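# Seat both lids on their matching boxes and release

## Task

Set the large lid fully down on the large box and the small lid fully down on the small box. Both must stay seated on their own, with no robot support at the end. Then release both lids and move the tools away.

## Robot and tools

Robot: two arms, left_arm (on the +y side of the table) and right_arm. Neither has fingers. Each ends in a suction cup with a 36 mm rim. The cup point is the centre of that rim when nothing touches it, and the cup points along the cup point's own +z axis. About 4 cm behind the rim the tool body and wrist camera widen to roughly 9 cm sideways, so keep that clear of boxes and the other arm.

World frame: every reported pose uses one shared frame. Its origin is on the table top midway between the arms, +x runs out over the table, +z points up. Positions are in metres, orientations are quaternions (w,x,y,z), and velocities are in m/s and rad/s. The names left and right do not refer to image sides. Reported cup positions can be a little off, more so at long reach.

execute_actions(actions): actions is a list of actions run in order, and an empty list simply returns the current state and images. Each action is a table of 0 to 15 rows. One row lasts one control step (1/30 s), and if there are fewer than 15 rows the last one repeats, so an action always lasts 0.5 s. A row is always 14 numbers in [-1, 1], covering both arms even if one stays still: left dx, dy, dz, rx, ry, rz, left suction, then right dx, dy, dz, rx, ry, rz, right suction. dx..rz are an offset, not a pose: a target relative to where that cup point was measured when the action began, expressed in the cup point's own axes (not world axes). Every row in an action is relative to that same starting pose, not to the row before. Scale: 1.0 equals 0.6 m of translation or 180 degrees of rotation; rx, ry, rz form a single rotation vector. The suction value turns vacuum on if above 0.01 and off if 0.01 or lower, and it persists; repeat the previous value to leave a cup unchanged, since 0 means off. Each step the controller clips the commanded pose to at most 70 mm and 16 degrees from the measured pose, and after an action the arm only continues to its last clipped pose, so large offsets must be spread over several actions.

move(target, speed, blocking): target is one 14-number row as above, offsets in each cup point's own axes measured from the pose shown in the latest result. Each cup point travels in a straight line to its target; all arms finish together, taking 0.5 to 10 s, and stop short if 10 s is not enough. speed is top linear speed in m/s, 0.002 to 0.5, default 0.25; rotation is capped at twice that in rad/s. Paths ignore obstacles and the other arm, and cup points may lag, drift or overshoot speed, especially near full reach. Faster contact hits harder, and a target set deeper past the contact presses harder. Suction numbers are sent at the start. With blocking=false the result comes after 0.5 s while the arm keeps going; until a result shows the move ended, use wait or stop before any other motion. The result adds a move: line: done, off_target, moving, held or fault, plus limits such as paced (pose clipped) or held (some steps blocked, after which the arm may speed up), and each cup point's distance to its target.

wait(seconds): 0 to 10 s, arms keep their last command; returns early if a running move ends. stop(): brakes a running move; needs stopping distance. zoom_image(camera, region): camera is cam_high, cam_left_wrist or cam_right_wrist; region [x0, y0, x1, y1] in that camera's pixels from the top-left, at most 504 by 504. finished_scene(scene): pass the current scene number to end it; irreversible, so only call once both lids are seated and released.

Results: a state line per arm with cup pose and velocities, joint positions and torques (torques are raw drive output, offset and noisy), Hand target lines (where the controller is steering each cup), suction_measured and part_present. An unsealed cup reads near 0; an airtight seal reaches 0.83 or more; leaks give lower values. part_present switches to 1 at 0.50 and back to 0 below 0.45. Action calls also list cup positions at some steps, with HELD marking steps where part of an arm's command was blocked. A pose unreachable line means the clearance check altered that arm's command.

Gripping: turn suction on and press the rim flat onto a smooth face of a lid so it touches all round; avoid edges, holes and seams. Under vacuum the cup shortens, so the lid sits up to about 12 mm nearer the tool. To release, lower the lid until it rests, then switch suction off and lift at least 15 mm. If the cup seals to the table it pins the tool; switch suction off.

Cameras: cam_high (672x504, fixed, pinhole with radial distortion) and two fisheye wrist cameras (616x616); calibration matrices are supplied and may be slightly off.

Limits and hazards: joint ranges (rad) waist -6.283 to 6.283, shoulder -2.059 to 2.094, elbow -3.927 to 0.192, forearm roll -6.283 to 6.283, wrist pitch -1.693 to 3.142, wrist roll -6.283 to 6.283. Load limits (N m): waist 45.5, shoulder 45.5, elbow 27.3, forearm roll 27.3, wrist pitch 18.2, wrist roll 18.2; reaching one triggers a TORQUE FAULT (the arm backs off, freezes 10 s, and the rest of the call is dropped). Holding loads heats motors: MOTOR HOT appears from 65 °C and at 80 °C an OVER-TEMPERATURE FAULT brakes the arm. Loose objects may get an occasional small nudge. Never push anything off the table, never let the arms collide or press on each other, and avoid drops, slams and hard pressing. Quicker, smoother motion with less effort is preferred.

Each tool is called after "Emit:" in YAML: its name, and indented under it one key for each argument.

## Session

Emit:
execute_actions:
  actions: []

Scene clock: 0.00 s.
left_arm: end_effector_position=(+0.4319, +0.2821, +0.2429) suction_measured=0.00 part_present=0 end_effector_quat_wxyz=(-0.001, -0.237, +0.971, -0.001) end_effector_velocity=(-0.000, -0.001, -0.000) end_effector_angular_velocity=(-0.000, +0.001, -0.001) | right_arm: end_effector_position=(+0.3449, -0.2326, +0.2419) suction_measured=0.00 part_present=0 end_effector_quat_wxyz=(-0.003, +0.179, +0.984, -0.001) end_effector_velocity=(+0.000, -0.000, +0.000) end_effector_angular_velocity=(+0.001, -0.000, -0.001)
Joint positions: left_arm=[ 0.001 -0.262 -0.931 -0.002  1.195  1.834] | right_arm=[ 0.    -0.264 -0.927  0.     1.197  2.879]
Joint velocities: left_arm=[-0.001 -0.     0.001 -0.001  0.001  0.   ] | right_arm=[-0.001  0.    -0.001  0.001  0.    -0.   ]
Joint torques (N m, as the arm reports them, + toward a larger angle): no reading
Motor temperatures (°C, as the motors report them): left_arm=[33 36 36 37 41 36] | right_arm=[35 38 36 37 37 39]
Hand target (left_arm): +0.432, +0.282, +0.243; -0.001, -0.237, +0.971, -0.001
Hand target (right_arm): +0.345, -0.233, +0.242; -0.003, +0.179, +0.984, -0.001

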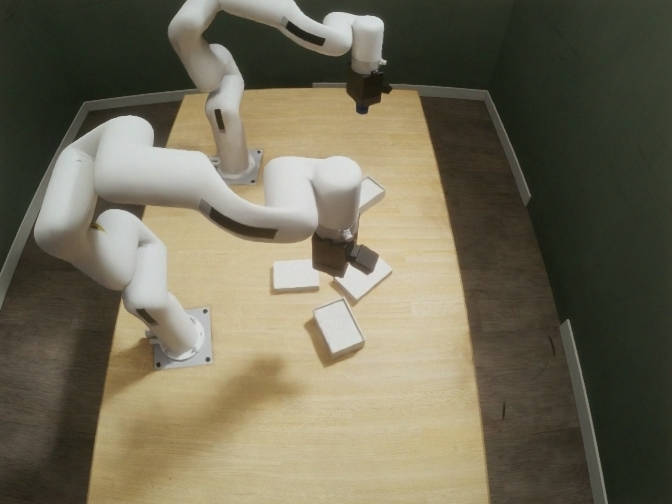

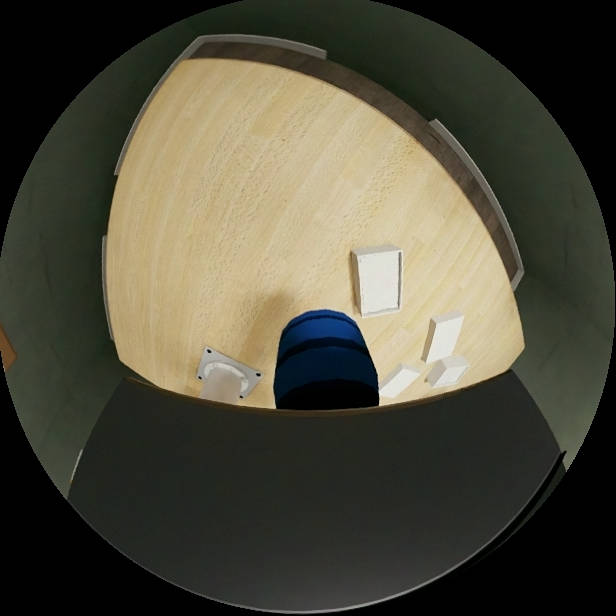

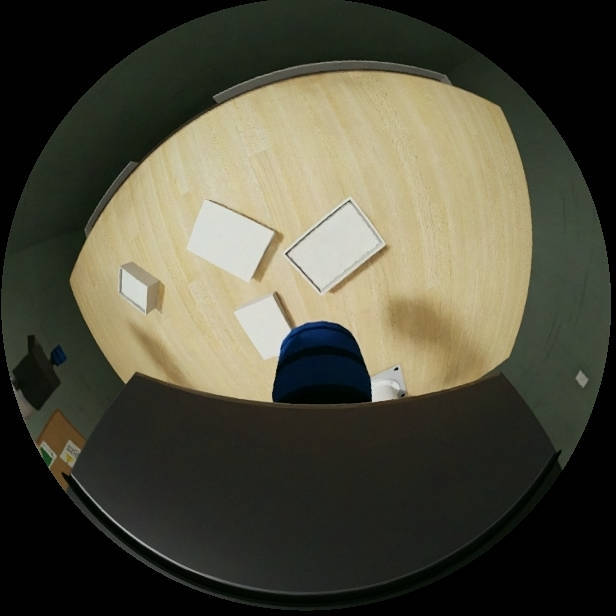

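Emit:
zoom_image:
  camera: "cam_right_wrist"
  region: [100, 170, 420, 380]

Emit:
zoom_image:
  camera: "cam_high"
  region: [250, 160, 420, 380]

Emit:
zoom_image:
  camera: "cam_left_wrist"
  region: [320, 220, 500, 410]

Region (100, 170, 420, 380) of cam_right_wrist's 616x616 image, scaled by 1.575, with more detail than that image has; it fills the top 331 rows of this view, and the rest is white.

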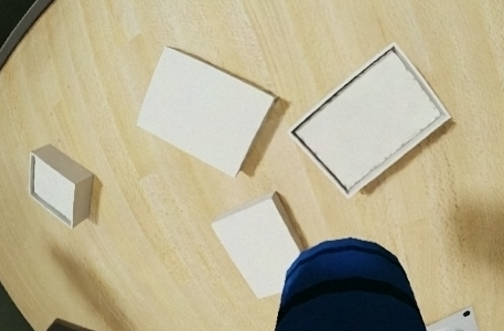

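Region (250, 160, 420, 380) of cam_high's 672x504 image, scaled by 2.291, with more detail than that image has; it fills the left 389 columns of this view, and the rest is white.

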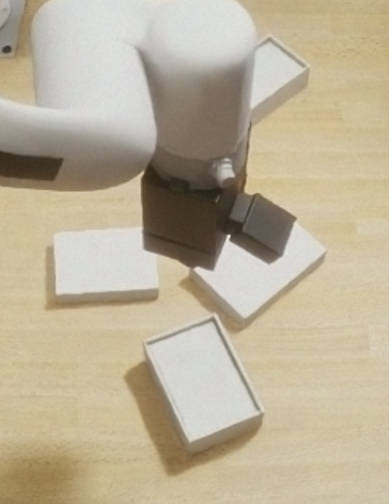

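Region (320, 220, 500, 410) of cam_left_wrist's 616x616 image, scaled by 2.653, with more detail than that image has; it fills the left 477 columns of this view, and the rest is white.

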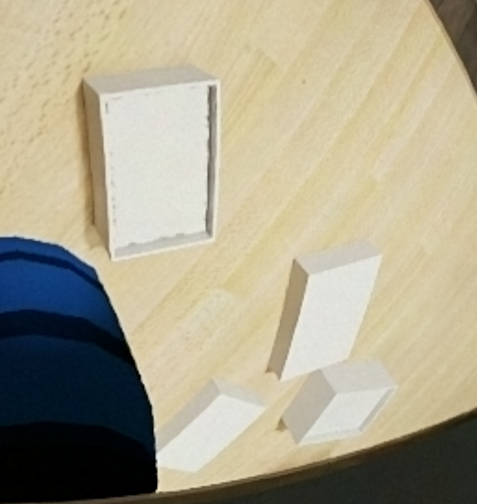

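Emit:
move:
  target: [0.0893,-0.2015,0.138,0,0,-0.5756,0,-0.0295,-0.0548,0.1365,0,0,-0.237,0]
  speed: 0.4

Scene clock: 7.17 s.
left_arm: end_effector_position=(+0.4399, +0.1502, +0.1601) suction_measured=0.00 part_present=0 end_effector_quat_wxyz=(+0.001, +0.910, -0.415, -0.001) end_effector_velocity=(-0.001, -0.001, -0.001) end_effector_angular_velocity=(+0.006, +0.001, +0.011) | right_arm: end_effector_position=(+0.3496, -0.2695, +0.1602) suction_measured=0.00 part_present=0 end_effector_quat_wxyz=(-0.003, -0.191, +0.982, +0.000) end_effector_velocity=(+0.000, +0.000, -0.000) end_effector_angular_velocity=(+0.000, -0.001, +0.004)
Joint positions: left_arm=[-0.306 -0.063 -0.887 -0.002  0.953 -0.28 ] | right_arm=[-0.093 -0.18  -0.765  0.     0.951  2.041]
Joint velocities: left_arm=[-0.004  0.003 -0.     0.006 -0.    -0.018] | right_arm=[ 0.    -0.     0.001  0.    -0.001 -0.004]
Joint torques (N m, as the arm reports them, + toward a larger angle): left_arm=[  0.88 -16.01 -15.86  -1.38  -0.79   0.07] | right_arm=[ -1.71 -11.63 -20.5   -1.83  -1.35   0.55]
Motor temperatures (°C, as the motors report them): left_arm=[33 36 38 37 41 36] | right_arm=[35 38 38 37 37 39]
Hand target (left_arm): +0.440, +0.150, +0.160; +0.001, +0.910, -0.414, -0.001
Hand target (right_arm): +0.350, -0.270, +0.160; -0.003, -0.192, +0.981, +0.000
Off the commanded pose (left_arm): 0.000 m, 0 deg.
Off the commanded pose (right_arm): 0.000 m, 0 deg.
move: done
camera_calibration (this result's frames):
cam_left_wrist: T_world_to_cam=[[0.72225, 0.691293, 0.0216364, -0.420681], [0.600713, -0.642504, 0.475745, -0.224904], [0.342781, -0.330609, -0.879317, 0.120448], [0, 0, 0, 1]] pos_world=[0.397653, 0.186134, 0.222011]
cam_right_wrist: T_world_to_cam=[[0.400652, -0.916104, -0.0152416, -0.377766], [-0.831747, -0.370635, 0.413311, 0.145577], [-0.384285, -0.152917, -0.910462, 0.318332], [0, 0, 0, 1]] pos_world=[0.394766, -0.243438, 0.223903]

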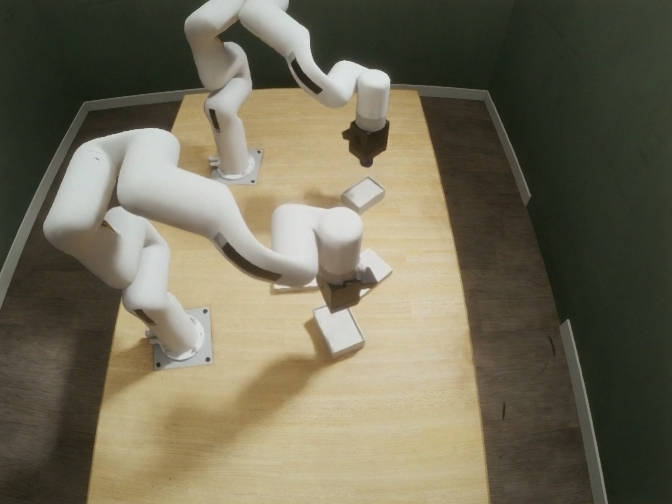

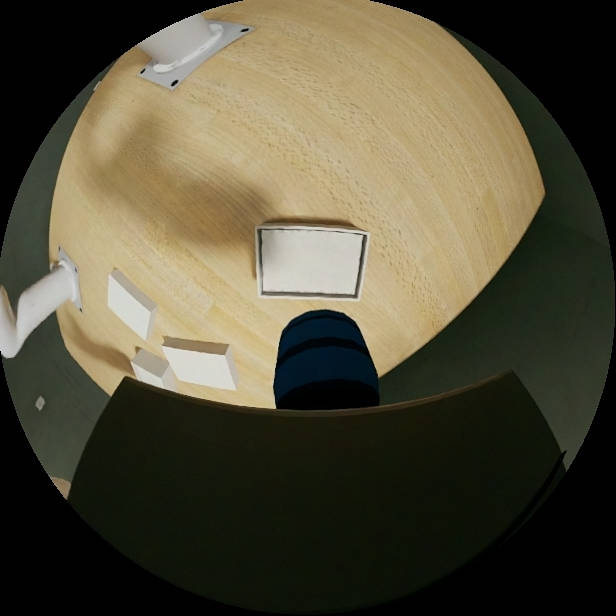

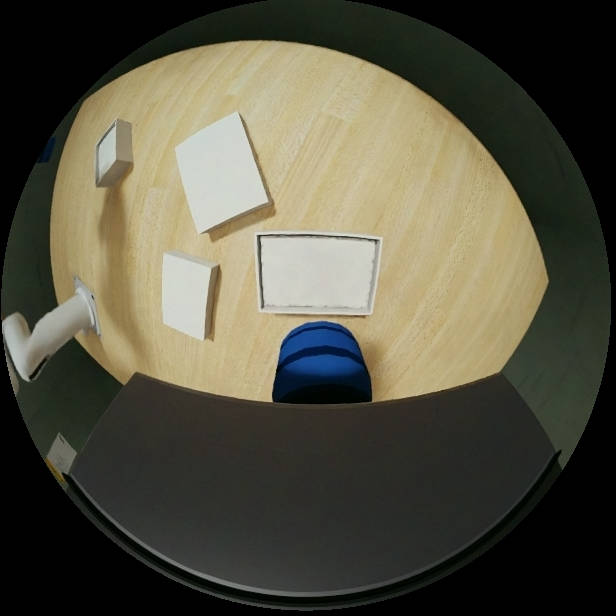

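Emit:
zoom_image:
  camera: "cam_right_wrist"
  region: [240, 220, 400, 330]

Emit:
zoom_image:
  camera: "cam_left_wrist"
  region: [240, 210, 400, 320]

Region (240, 220, 400, 330) of cam_right_wrist's 616x616 image, scaled by 3.150, with more detail than that image has; it fills the top 346 rows of this view, and the rest is white.

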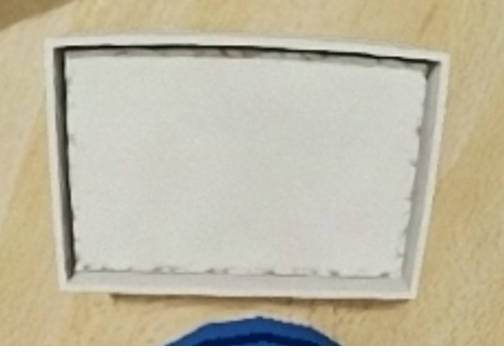

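Region (240, 210, 400, 320) of cam_left_wrist's 616x616 image, scaled by 3.150, with more detail than that image has; it fills the top 346 rows of this view, and the rest is white.

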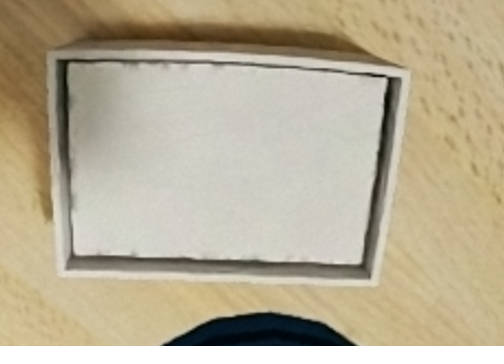

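Emit:
move:
  target: [0,0,0,0,0,0,0,-0.1908,0.1898,0.0417,0,0,0.389,0]
  speed: 0.4

Emit:
zoom_image:
  camera: "cam_right_wrist"
  region: [240, 220, 400, 330]

Scene clock: 10.73 s.
left_arm: end_effector_position=(+0.4399, +0.1502, +0.1601) suction_measured=0.00 part_present=0 end_effector_quat_wxyz=(+0.001, +0.910, -0.415, -0.001) end_effector_velocity=(+0.000, +0.001, +0.000) end_effector_angular_velocity=(+0.000, -0.001, +0.001) | right_arm: end_effector_position=(+0.4131, -0.1216, +0.1351) suction_measured=0.00 part_present=0 end_effector_quat_wxyz=(-0.002, +0.406, +0.914, -0.002) end_effector_velocity=(-0.000, +0.001, -0.001) end_effector_angular_velocity=(-0.004, +0.003, -0.006)
Joint positions: left_arm=[-0.306 -0.063 -0.887 -0.002  0.953 -0.28 ] | right_arm=[ 0.201  0.166 -1.087  0.001  0.927  3.556]
Joint velocities: left_arm=[ 0.001 -0.001 -0.     0.001 -0.    -0.   ] | right_arm=[ 0.003  0.005 -0.005 -0.004  0.005  0.012]
Joint torques (N m, as the arm reports them, + toward a larger angle): left_arm=[  0.41 -16.09 -15.8   -1.08  -0.68  -0.22] | right_arm=[ -1.57 -16.8  -20.35  -1.95  -1.3    0.63]
Motor temperatures (°C, as the motors report them): left_arm=[33 36 39 37 41 36] | right_arm=[35 38 39 37 37 39]
Hand target (left_arm): +0.440, +0.150, +0.160; +0.001, +0.910, -0.415, -0.001
Hand target (right_arm): +0.413, -0.122, +0.135; -0.002, +0.406, +0.914, -0.002
Off the commanded pose (left_arm): 0.000 m, 0 deg.
Off the commanded pose (right_arm): 0.001 m, 0 deg.
move: done
camera_calibration (this result's frames):
cam_left_wrist: T_world_to_cam=[[0.72225, 0.691293, 0.0216365, -0.420681], [0.600713, -0.642504, 0.475744, -0.224904], [0.34278, -0.330609, -0.879317, 0.120448], [0, 0, 0, 1]] pos_world=[0.397653, 0.186133, 0.222011]
cam_right_wrist: T_world_to_cam=[[-0.723708, -0.69006, -0.00800961, 0.222863], [-0.631623, 0.657656, 0.410537, 0.306325], [-0.278028, 0.302168, -0.911809, 0.35415], [0, 0, 0, 1]] pos_world=[0.453233, -0.15468, 0.198944]

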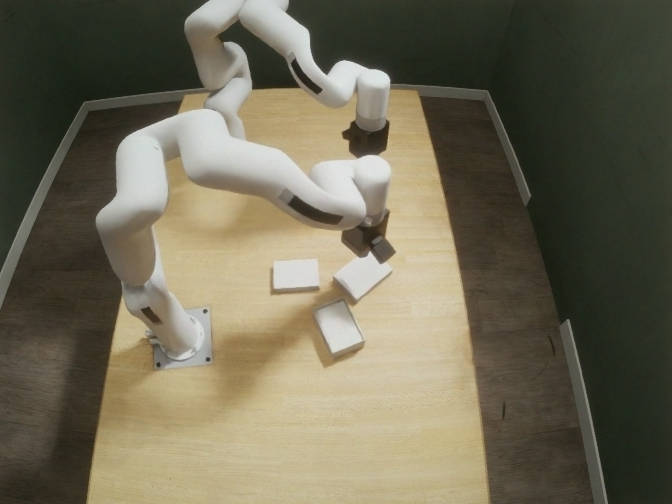

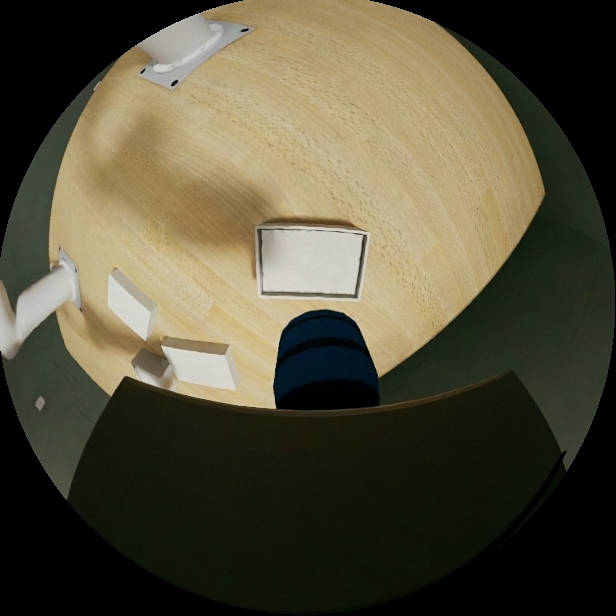

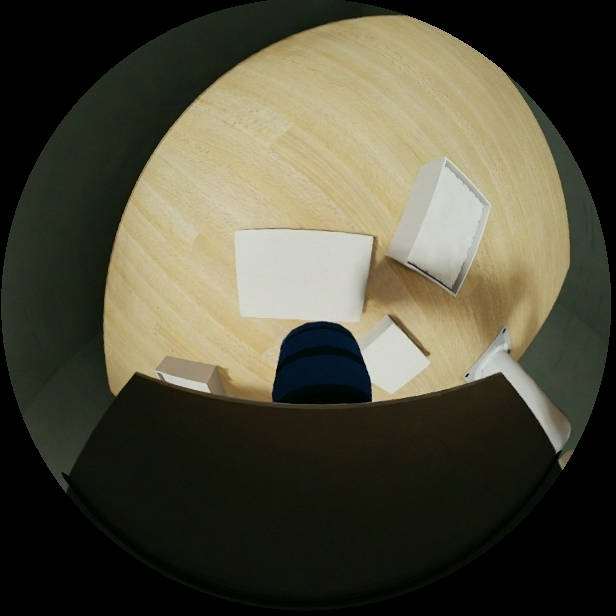

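Region (240, 220, 400, 330) of cam_right_wrist's 616x616 image, scaled by 3.150, with more detail than that image has; it fills the top 346 rows of this view, and the rest is white.

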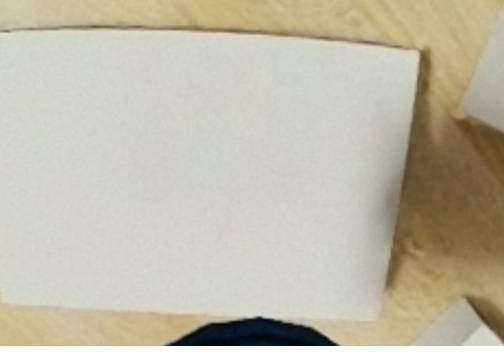

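Emit:
zoom_image:
  camera: "cam_right_wrist"
  region: [225, 220, 385, 330]

Region (225, 220, 385, 330) of cam_right_wrist's 616x616 image, scaled by 3.150, with more detail than that image has; it fills the top 346 rows of this view, and the rest is white.

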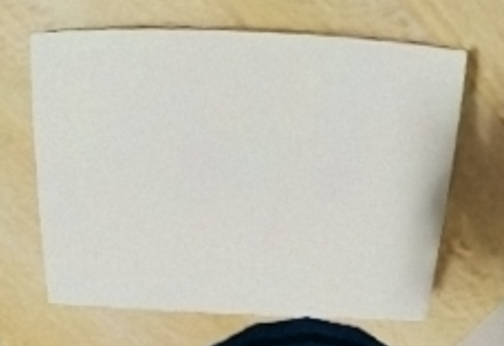

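Emit:
move:
  target: [0,0,0,0,0,0,0,0,0.0165,0.145,0,0,0.0058,0]
  speed: 0.2

Emit:
move:
  target: [0,0,0,0,0,0,0,0,0,0.03,0,0,0,1]
  speed: 0.015

Scene clock: 12.90 s.
left_arm: end_effector_position=(+0.4399, +0.1502, +0.1601) suction_measured=0.00 part_present=0 end_effector_quat_wxyz=(+0.001, +0.910, -0.415, -0.001) end_effector_velocity=(-0.000, +0.000, +0.000) end_effector_angular_velocity=(+0.000, -0.001, +0.001) | right_arm: end_effector_position=(+0.4204, -0.1150, +0.0487) suction_measured=0.00 part_present=0 end_effector_quat_wxyz=(-0.002, +0.414, +0.910, -0.002) end_effector_velocity=(-0.001, +0.000, -0.004) end_effector_angular_velocity=(-0.001, +0.005, -0.001)
Joint positions: left_arm=[-0.306 -0.063 -0.887 -0.002  0.953 -0.28 ] | right_arm=[ 0.208  0.345 -1.054  0.001  0.714  3.581]
Joint velocities: left_arm=[ 0.    -0.001  0.001  0.001 -0.    -0.001] | right_arm=[ 0.001  0.009 -0.001  0.001 -0.004  0.001]
Joint torques (N m, as the arm reports them, + toward a larger angle): left_arm=[  0.32 -15.77 -15.74  -1.34  -0.62   0.08] | right_arm=[ -1.72 -18.39 -18.52  -1.82  -1.32   0.57]
Motor temperatures (°C, as the motors report them): left_arm=[33 36 39 37 41 36] | right_arm=[35 38 39 37 37 39]
Hand target (left_arm): +0.440, +0.150, +0.160; +0.001, +0.910, -0.415, -0.001
Hand target (right_arm): +0.420, -0.115, +0.048; -0.002, +0.414, +0.910, -0.002
Off the commanded pose (left_arm): 0.000 m, 0 deg.
Off the commanded pose (right_arm): 0.001 m, 0 deg.
move: done
camera_calibration (this result's frames):
cam_left_wrist: T_world_to_cam=[[0.72225, 0.691293, 0.0216364, -0.420681], [0.600713, -0.642504, 0.475744, -0.224904], [0.34278, -0.330609, -0.879318, 0.120448], [0, 0, 0, 1]] pos_world=[0.397653, 0.186133, 0.222011]
cam_right_wrist: T_world_to_cam=[[-0.736161, -0.67675, -0.00872864, 0.238841], [-0.619876, 0.669005, 0.410105, 0.338461], [-0.271699, 0.307314, -0.911996, 0.273379], [0, 0, 0, 1]] pos_world=[0.459906, -0.14881, 0.112601]

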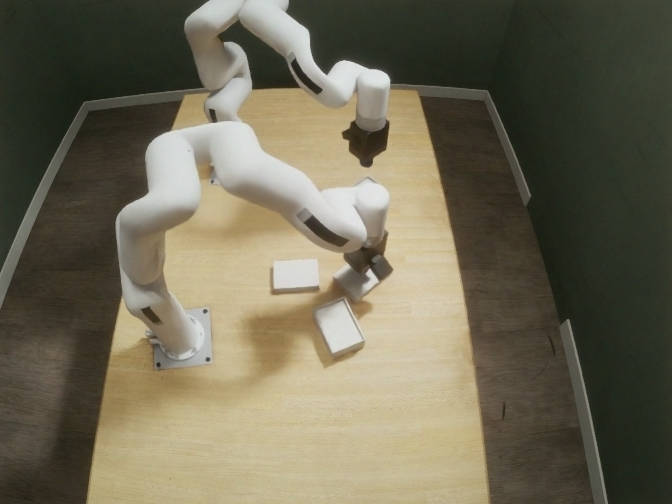

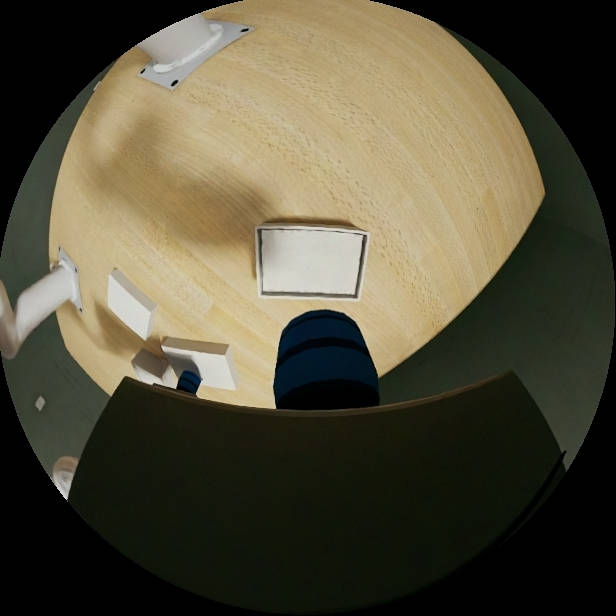

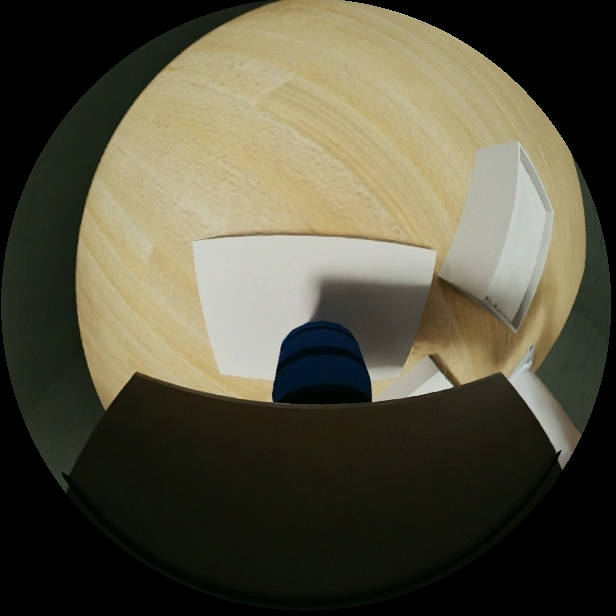

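Scene clock: 14.37 s.
left_arm: end_effector_position=(+0.4399, +0.1502, +0.1601) suction_measured=0.00 part_present=0 end_effector_quat_wxyz=(+0.001, +0.910, -0.415, -0.001) end_effector_velocity=(+0.000, -0.000, +0.001) end_effector_angular_velocity=(-0.000, -0.003, -0.000) | right_arm: end_effector_position=(+0.4204, -0.1150, +0.0309) suction_measured=0.00 part_present=0 end_effector_quat_wxyz=(-0.002, +0.414, +0.910, -0.002) end_effector_velocity=(+0.001, -0.000, -0.001) end_effector_angular_velocity=(+0.000, -0.002, -0.001)
Joint positions: left_arm=[-0.306 -0.063 -0.887 -0.002  0.953 -0.28 ] | right_arm=[ 0.208  0.383 -1.048  0.001  0.67   3.581]
Joint velocities: left_arm=[-0.001 -0.002 -0.     0.001 -0.    -0.001] | right_arm=[-0.001  0.004 -0.001 -0.001 -0.005  0.   ]
Joint torques (N m, as the arm reports them, + toward a larger angle): left_arm=[  0.06 -15.85 -15.71  -1.04  -0.58  -0.09] | right_arm=[ -1.56 -18.45 -18.01  -1.78  -1.35   0.59]
Motor temperatures (°C, as the motors report them): left_arm=[33 36 39 37 41 36] | right_arm=[35 38 40 37 37 39]
Hand target (left_arm): +0.440, +0.150, +0.160; +0.001, +0.910, -0.415, -0.001
Hand target (right_arm): +0.420, -0.115, +0.031; -0.002, +0.414, +0.910, -0.002
Off the commanded pose (left_arm): 0.000 m, 0 deg.
Off the commanded pose (right_arm): 0.000 m, 0 deg.
move: done
camera_calibration (this result's frames):
cam_left_wrist: T_world_to_cam=[[0.72225, 0.691293, 0.0216365, -0.420681], [0.600713, -0.642504, 0.475744, -0.224904], [0.34278, -0.330609, -0.879318, 0.120448], [0, 0, 0, 1]] pos_world=[0.397653, 0.186133, 0.222011]
cam_right_wrist: T_world_to_cam=[[-0.736166, -0.676746, -0.00866337, 0.238643], [-0.619847, 0.669022, 0.410122, 0.345735], [-0.271752, 0.307288, -0.91199, 0.257154], [0, 0, 0, 1]] pos_world=[0.459866, -0.148823, 0.094796]

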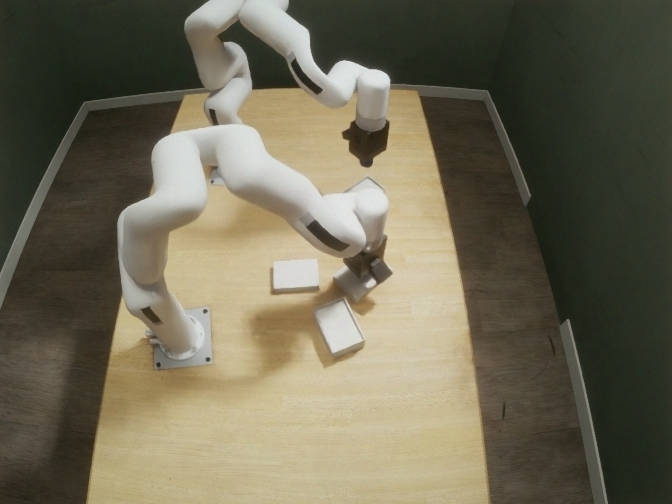

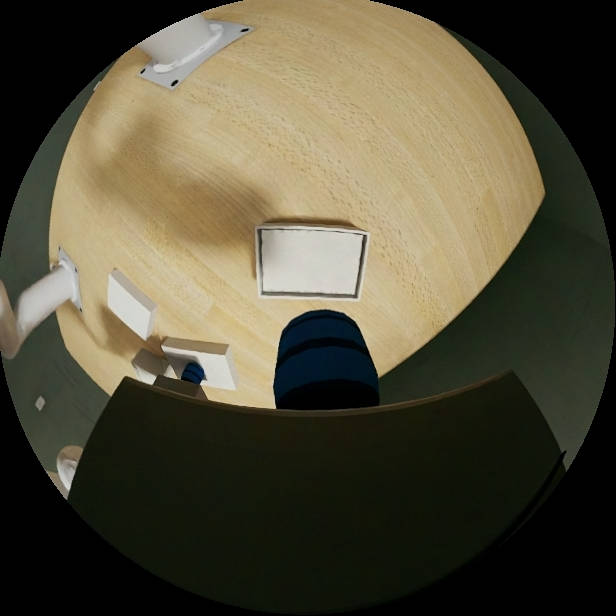

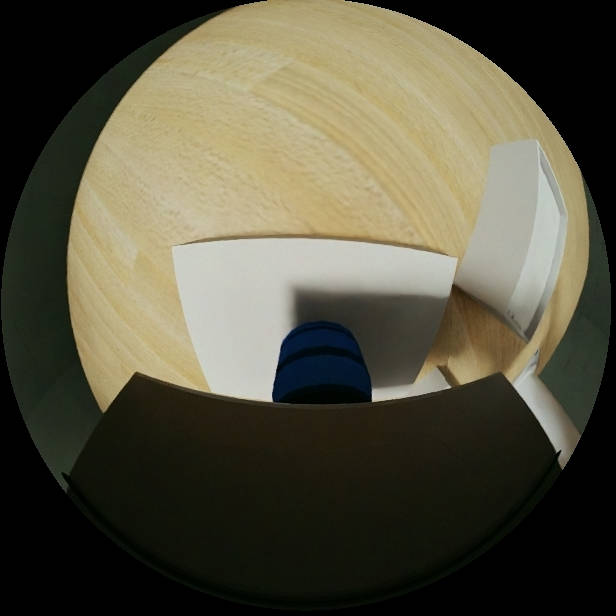

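Emit:
zoom_image:
  camera: "cam_right_wrist"
  region: [160, 220, 480, 400]

Emit:
move:
  target: [0,0,0,0,0,0,0,0,0,0.01,0,0,0,1]
  speed: 0.01

Region (160, 220, 480, 400) of cam_right_wrist's 616x616 image, scaled by 1.575, with more detail than that image has; it fills the top 284 rows of this view, and the rest is white.

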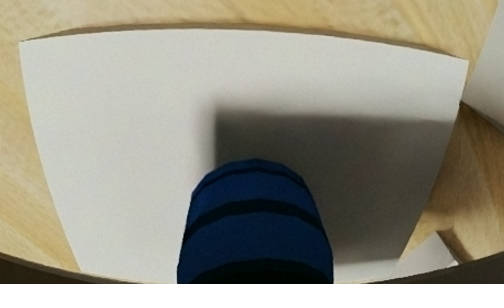

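Scene clock: 15.30 s.
left_arm: end_effector_position=(+0.4399, +0.1502, +0.1601) suction_measured=0.00 part_present=0 end_effector_quat_wxyz=(+0.001, +0.910, -0.415, -0.001) end_effector_velocity=(+0.000, +0.001, +0.000) end_effector_angular_velocity=(-0.000, +0.001, +0.002) | right_arm: end_effector_position=(+0.4203, -0.1151, +0.0250) suction_measured=0.90 part_present=1 end_effector_quat_wxyz=(-0.002, +0.414, +0.910, -0.002) end_effector_velocity=(+0.001, +0.000, -0.001) end_effector_angular_velocity=(+0.000, -0.002, +0.001)
Joint positions: left_arm=[-0.306 -0.063 -0.887 -0.002  0.953 -0.28 ] | right_arm=[ 0.208  0.396 -1.047  0.001  0.656  3.581]
Joint velocities: left_arm=[ 0.001 -0.    -0.    -0.001  0.001 -0.   ] | right_arm=[ 0.     0.004 -0.001 -0.    -0.005 -0.   ]
Joint torques (N m, as the arm reports them, + toward a larger angle): left_arm=[  0.08 -15.69 -15.67  -1.2   -0.58   0.11] | right_arm=[ -1.67 -18.64 -18.16  -1.87  -1.33   0.63]
Motor temperatures (°C, as the motors report them): left_arm=[33 36 39 37 41 36] | right_arm=[35 38 40 37 37 39]
Hand target (left_arm): +0.440, +0.150, +0.160; +0.001, +0.910, -0.415, -0.001
Hand target (right_arm): +0.420, -0.115, +0.025; -0.002, +0.414, +0.910, -0.002
Off the commanded pose (left_arm): 0.000 m, 0 deg.
Off the commanded pose (right_arm): 0.000 m, 0 deg.
move: done
camera_calibration (this result's frames):
cam_left_wrist: T_world_to_cam=[[0.72225, 0.691293, 0.0216365, -0.420681], [0.600713, -0.642504, 0.475744, -0.224904], [0.34278, -0.330609, -0.879318, 0.120448], [0, 0, 0, 1]] pos_world=[0.397653, 0.186133, 0.222011]
cam_right_wrist: T_world_to_cam=[[-0.73617, -0.676744, -0.00848604, 0.238523], [-0.619773, 0.669052, 0.410183, 0.348088], [-0.271911, 0.307224, -0.911964, 0.25185], [0, 0, 0, 1]] pos_world=[0.45981, -0.148845, 0.0889224]

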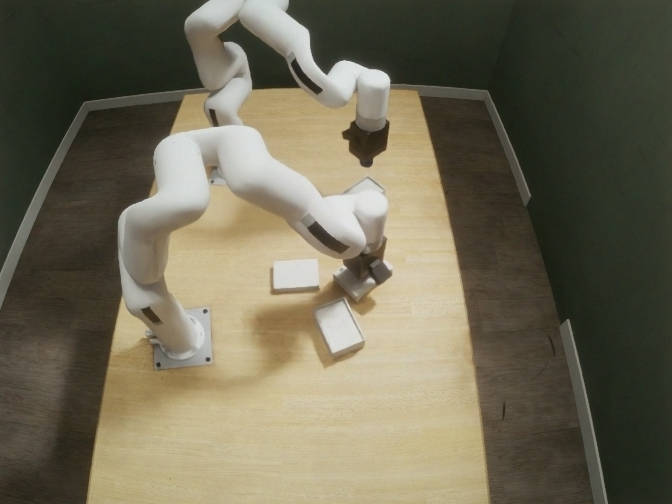

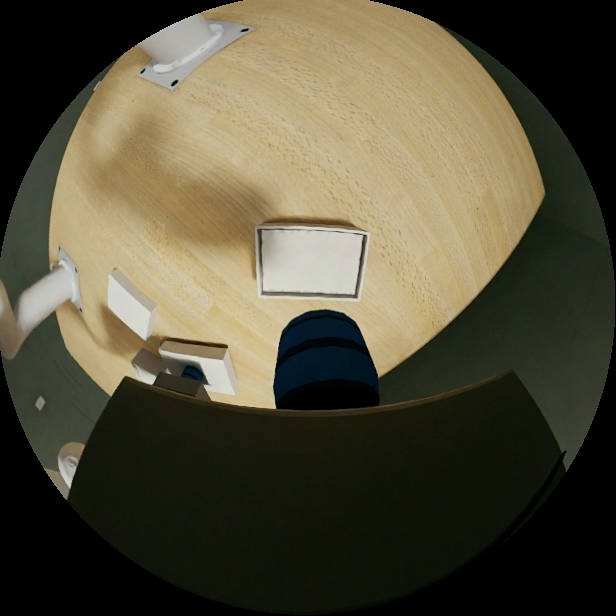

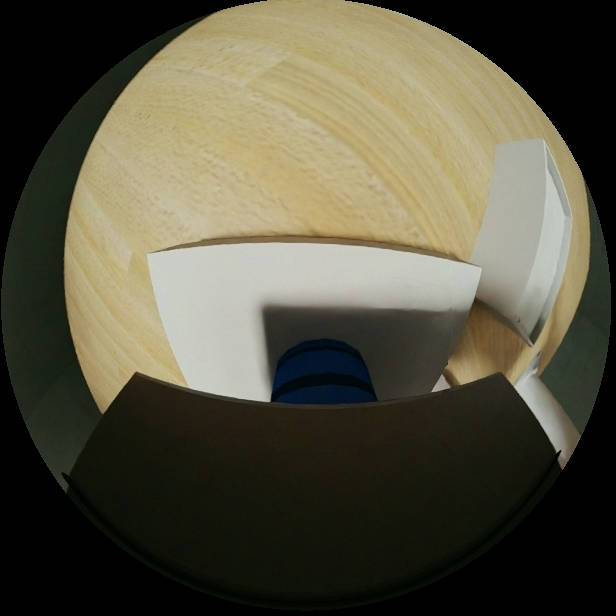

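Emit:
move:
  target: [0,0,0,0,0,0,0,0,0,-0.11,0,0,0,1]
  speed: 0.15

Emit:
move:
  target: [0,0,0,0,0,0,0,-0.1257,-0.258,-0.07,0,0,-0.3988,1]
  speed: 0.3

Emit:
zoom_image:
  camera: "cam_right_wrist"
  region: [140, 200, 500, 300]

Scene clock: 18.03 s.
left_arm: end_effector_position=(+0.4399, +0.1502, +0.1601) suction_measured=0.00 part_present=0 end_effector_quat_wxyz=(+0.001, +0.910, -0.415, -0.001) end_effector_velocity=(+0.000, -0.000, -0.000) end_effector_angular_velocity=(+0.000, -0.000, -0.002) | right_arm: end_effector_position=(+0.4202, -0.1151, +0.0903) suction_measured=0.94 part_present=1 end_effector_quat_wxyz=(-0.002, +0.414, +0.910, -0.002) end_effector_velocity=(+0.001, +0.001, +0.005) end_effector_angular_velocity=(+0.002, -0.005, +0.000)
Joint positions: left_arm=[-0.306 -0.063 -0.887 -0.002  0.953 -0.28 ] | right_arm=[ 0.208  0.265 -1.079  0.001  0.82   3.581]
Joint velocities: left_arm=[-0.001  0.001 -0.001  0.    -0.     0.   ] | right_arm=[ 0.    -0.007 -0.005  0.     0.007 -0.   ]
Joint torques (N m, as the arm reports them, + toward a larger angle): left_arm=[  0.4  -16.05 -15.62  -0.71  -0.87   0.07] | right_arm=[ -1.78 -17.74 -19.62  -1.85  -1.29   0.59]
Motor temperatures (°C, as the motors report them): left_arm=[33 36 40 37 41 36] | right_arm=[35 38 40 37 37 39]
Hand target (left_arm): +0.440, +0.150, +0.160; +0.001, +0.910, -0.415, -0.001
Hand target (right_arm): +0.420, -0.115, +0.091; -0.002, +0.414, +0.910, -0.002
Off the commanded pose (left_arm): 0.000 m, 0 deg.
Off the commanded pose (right_arm): 0.001 m, 0 deg.
move: done
camera_calibration (this result's frames):
cam_left_wrist: T_world_to_cam=[[0.72225, 0.691293, 0.0216365, -0.420681], [0.600713, -0.642504, 0.475744, -0.224904], [0.34278, -0.330609, -0.879317, 0.120448], [0, 0, 0, 1]] pos_world=[0.397653, 0.186133, 0.222011]
cam_right_wrist: T_world_to_cam=[[-0.736165, -0.676759, -0.00766506, 0.238854], [-0.619438, 0.669163, 0.410508, 0.321118], [-0.272686, 0.306949, -0.911825, 0.311629], [0, 0, 0, 1]] pos_world=[0.459726, -0.148888, 0.15416]

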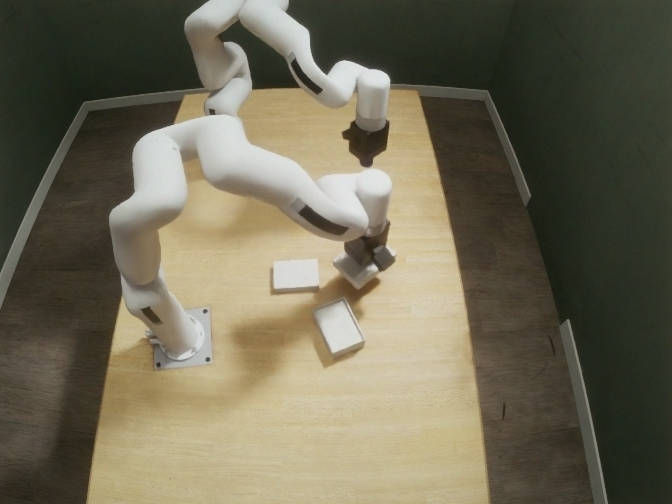

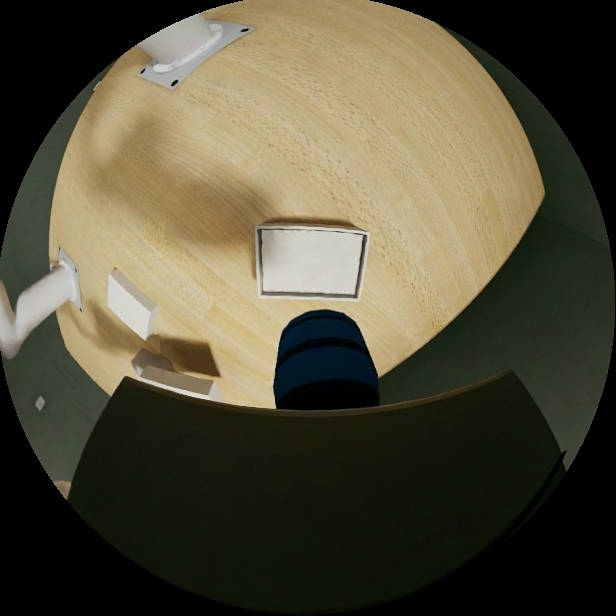

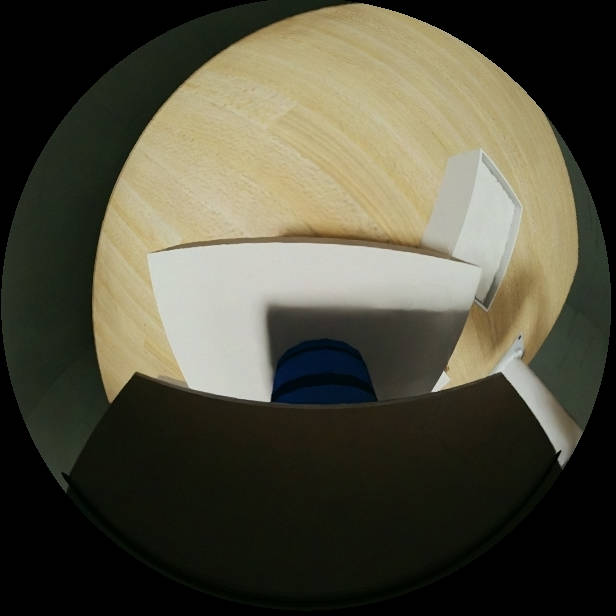

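Scene clock: 20.70 s.
left_arm: end_effector_position=(+0.4399, +0.1502, +0.1601) suction_measured=0.00 part_present=0 end_effector_quat_wxyz=(+0.001, +0.910, -0.415, -0.001) end_effector_velocity=(-0.000, +0.000, +0.000) end_effector_angular_velocity=(+0.000, -0.000, +0.002) | right_arm: end_effector_position=(+0.3528, -0.2729, +0.1323) suction_measured=0.94 part_present=1 end_effector_quat_wxyz=(-0.003, -0.198, +0.980, +0.000) end_effector_velocity=(-0.000, -0.001, +0.001) end_effector_angular_velocity=(+0.004, -0.000, +0.009)
Joint positions: left_arm=[-0.306 -0.063 -0.887 -0.002  0.953 -0.28 ] | right_arm=[-0.102 -0.125 -0.734  0.     0.865  2.02 ]
Joint velocities: left_arm=[ 0.001 -0.001  0.001  0.    -0.    -0.002] | right_arm=[-0.004 -0.004  0.001  0.005  0.002 -0.017]
Joint torques (N m, as the arm reports them, + toward a larger angle): left_arm=[  0.38 -15.64 -15.83  -1.25  -0.82   0.12] | right_arm=[ -1.62 -12.24 -20.16  -1.9   -1.39   0.69]
Motor temperatures (°C, as the motors report them): left_arm=[33 36 40 37 41 36] | right_arm=[35 39 40 37 37 39]
Hand target (left_arm): +0.440, +0.150, +0.160; +0.001, +0.910, -0.415, -0.001
Hand target (right_arm): +0.353, -0.273, +0.132; -0.003, -0.198, +0.980, +0.001
Off the commanded pose (left_arm): 0.000 m, 0 deg.
Off the commanded pose (right_arm): 0.001 m, 0 deg.
move: done
camera_calibration (this result's frames):
cam_left_wrist: T_world_to_cam=[[0.72225, 0.691294, 0.0216363, -0.420681], [0.600713, -0.642504, 0.475744, -0.224904], [0.34278, -0.330609, -0.879318, 0.120448], [0, 0, 0, 1]] pos_world=[0.397653, 0.186133, 0.222011]
cam_right_wrist: T_world_to_cam=[[0.412014, -0.911048, -0.0153303, -0.385196], [-0.827015, -0.380967, 0.413412, 0.153953], [-0.382479, -0.157653, -0.910415, 0.291722], [0, 0, 0, 1]] pos_world=[0.397606, -0.24629, 0.196037]

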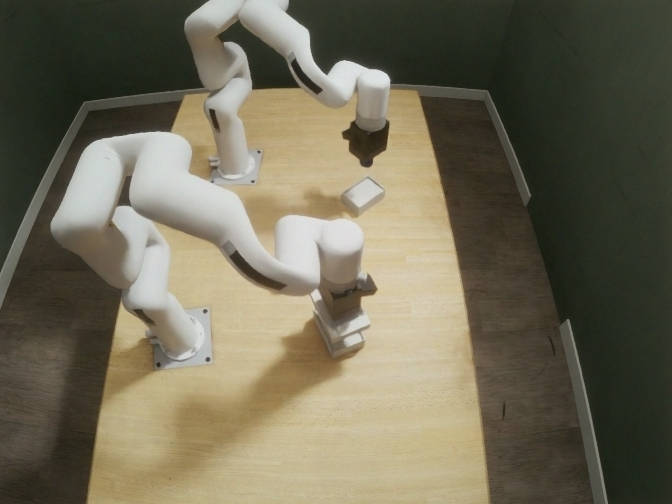

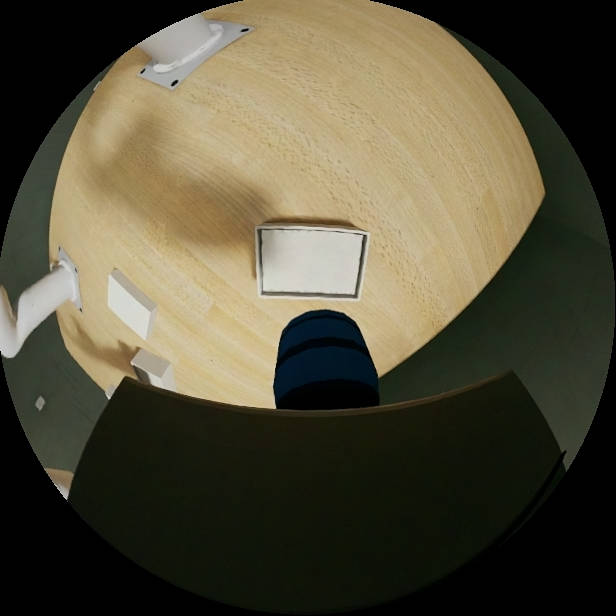

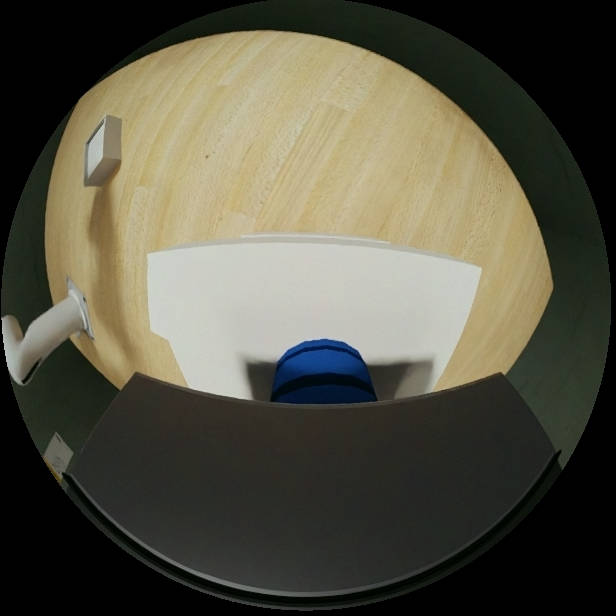

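Region (140, 200, 500, 300) of cam_right_wrist's 616x616 image, scaled by 1.400, with more detail than that image has.

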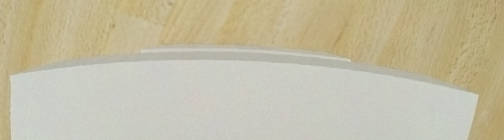

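Emit:
move:
  target: [0,0,0,0,0,0,0,0.025,-0.001,0.087,0,0,0,1]
  speed: 0.1

Emit:
zoom_image:
  camera: "cam_right_wrist"
  region: [140, 190, 300, 280]

Emit:
zoom_image:
  camera: "cam_right_wrist"
  region: [340, 190, 500, 280]

Emit:
zoom_image:
  camera: "cam_high"
  region: [290, 280, 390, 370]

Scene clock: 22.07 s.
left_arm: end_effector_position=(+0.4399, +0.1502, +0.1601) suction_measured=0.00 part_present=0 end_effector_quat_wxyz=(+0.001, +0.910, -0.415, -0.001) end_effector_velocity=(-0.000, -0.000, -0.001) end_effector_angular_velocity=(+0.002, +0.002, -0.002) | right_arm: end_effector_position=(+0.3392, -0.2792, +0.0806) suction_measured=0.94 part_present=1 end_effector_quat_wxyz=(-0.003, -0.198, +0.980, +0.000) end_effector_velocity=(-0.001, -0.000, -0.003) end_effector_angular_velocity=(+0.000, +0.001, -0.001)
Joint positions: left_arm=[-0.306 -0.063 -0.887 -0.002  0.953 -0.28 ] | right_arm=[-0.116 -0.061 -0.628 -0.     0.694  2.006]
Joint velocities: left_arm=[-0.001  0.003 -0.001  0.001  0.     0.   ] | right_arm=[-0.001  0.005  0.004  0.    -0.008  0.   ]
Joint torques (N m, as the arm reports them, + toward a larger angle): left_arm=[  0.36 -16.06 -15.83  -1.01  -0.75   0.09] | right_arm=[ -1.84 -12.3  -18.52  -1.85  -1.23   0.58]
Motor temperatures (°C, as the motors report them): left_arm=[33 36 40 37 41 36] | right_arm=[35 39 40 37 37 39]
Hand target (left_arm): +0.440, +0.150, +0.160; +0.001, +0.910, -0.415, -0.001
Hand target (right_arm): +0.339, -0.279, +0.080; -0.003, -0.198, +0.980, +0.000
Off the commanded pose (left_arm): 0.000 m, 0 deg.
Off the commanded pose (right_arm): 0.001 m, 0 deg.
move: done
camera_calibration (this result's frames):
cam_left_wrist: T_world_to_cam=[[0.72225, 0.691294, 0.0216361, -0.420681], [0.600714, -0.642504, 0.475744, -0.224904], [0.34278, -0.330609, -0.879318, 0.120448], [0, 0, 0, 1]] pos_world=[0.397653, 0.186134, 0.222011]
cam_right_wrist: T_world_to_cam=[[0.412017, -0.911049, -0.0151962, -0.386159], [-0.82722, -0.380994, 0.412978, 0.1618], [-0.382033, -0.157583, -0.910614, 0.238345], [0, 0, 0, 1]] pos_world=[0.384004, -0.252606, 0.144352]

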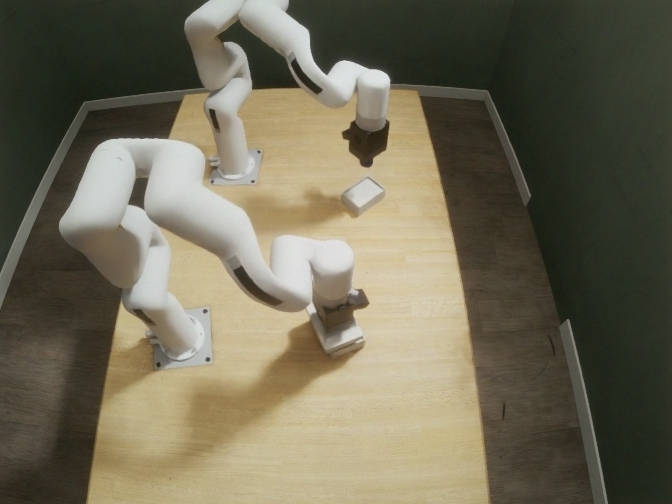

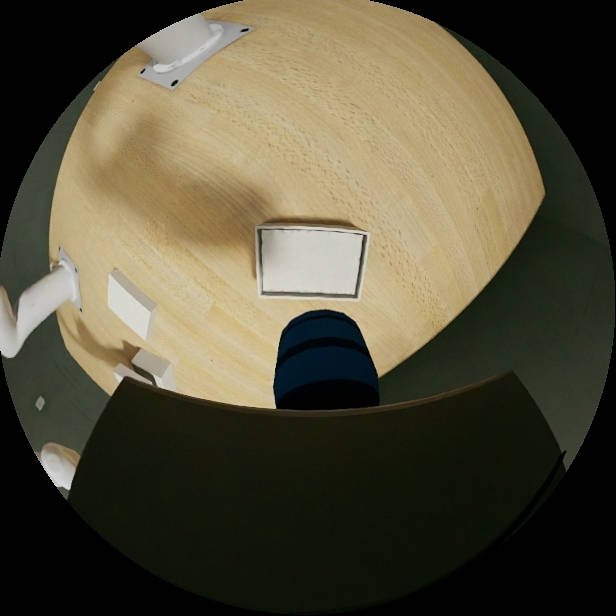

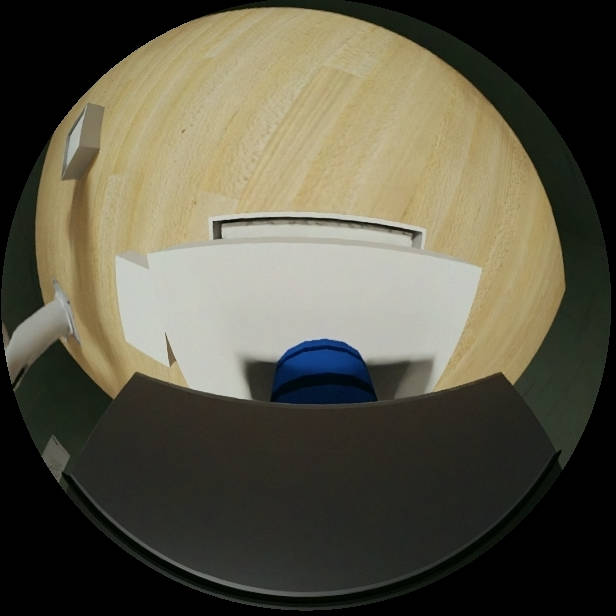

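Region (140, 190, 300, 280) of cam_right_wrist's 616x616 image, scaled by 3.150, with more detail than that image has; it fills the top 284 rows of this view, and the rest is white.

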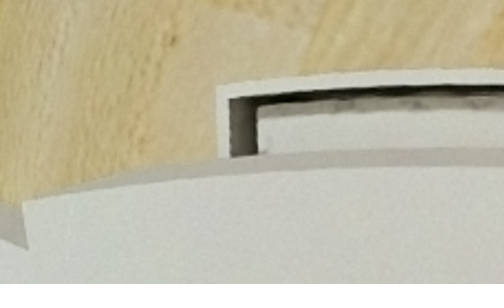

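Region (340, 190, 500, 280) of cam_right_wrist's 616x616 image, scaled by 3.150, with more detail than that image has; it fills the top 284 rows of this view, and the rest is white.

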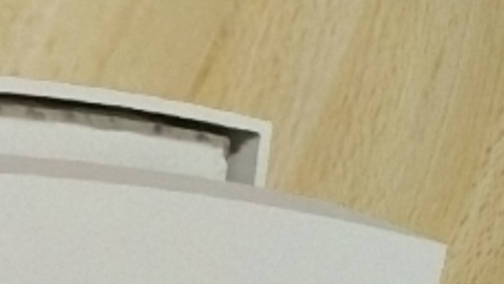

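Region (290, 280, 390, 370) of cam_high's 672x504 image, scaled by 5.040, with more detail than that image has; it fills the top 454 rows of this view, and the rest is white.

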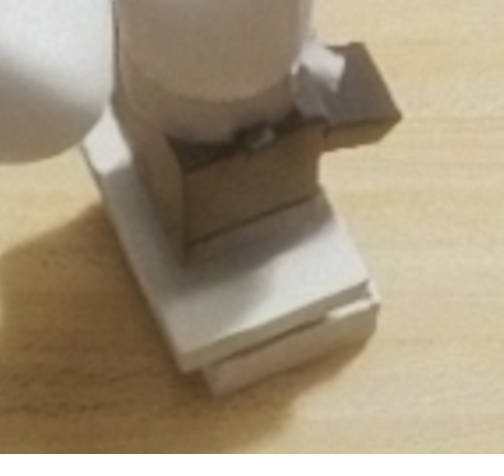

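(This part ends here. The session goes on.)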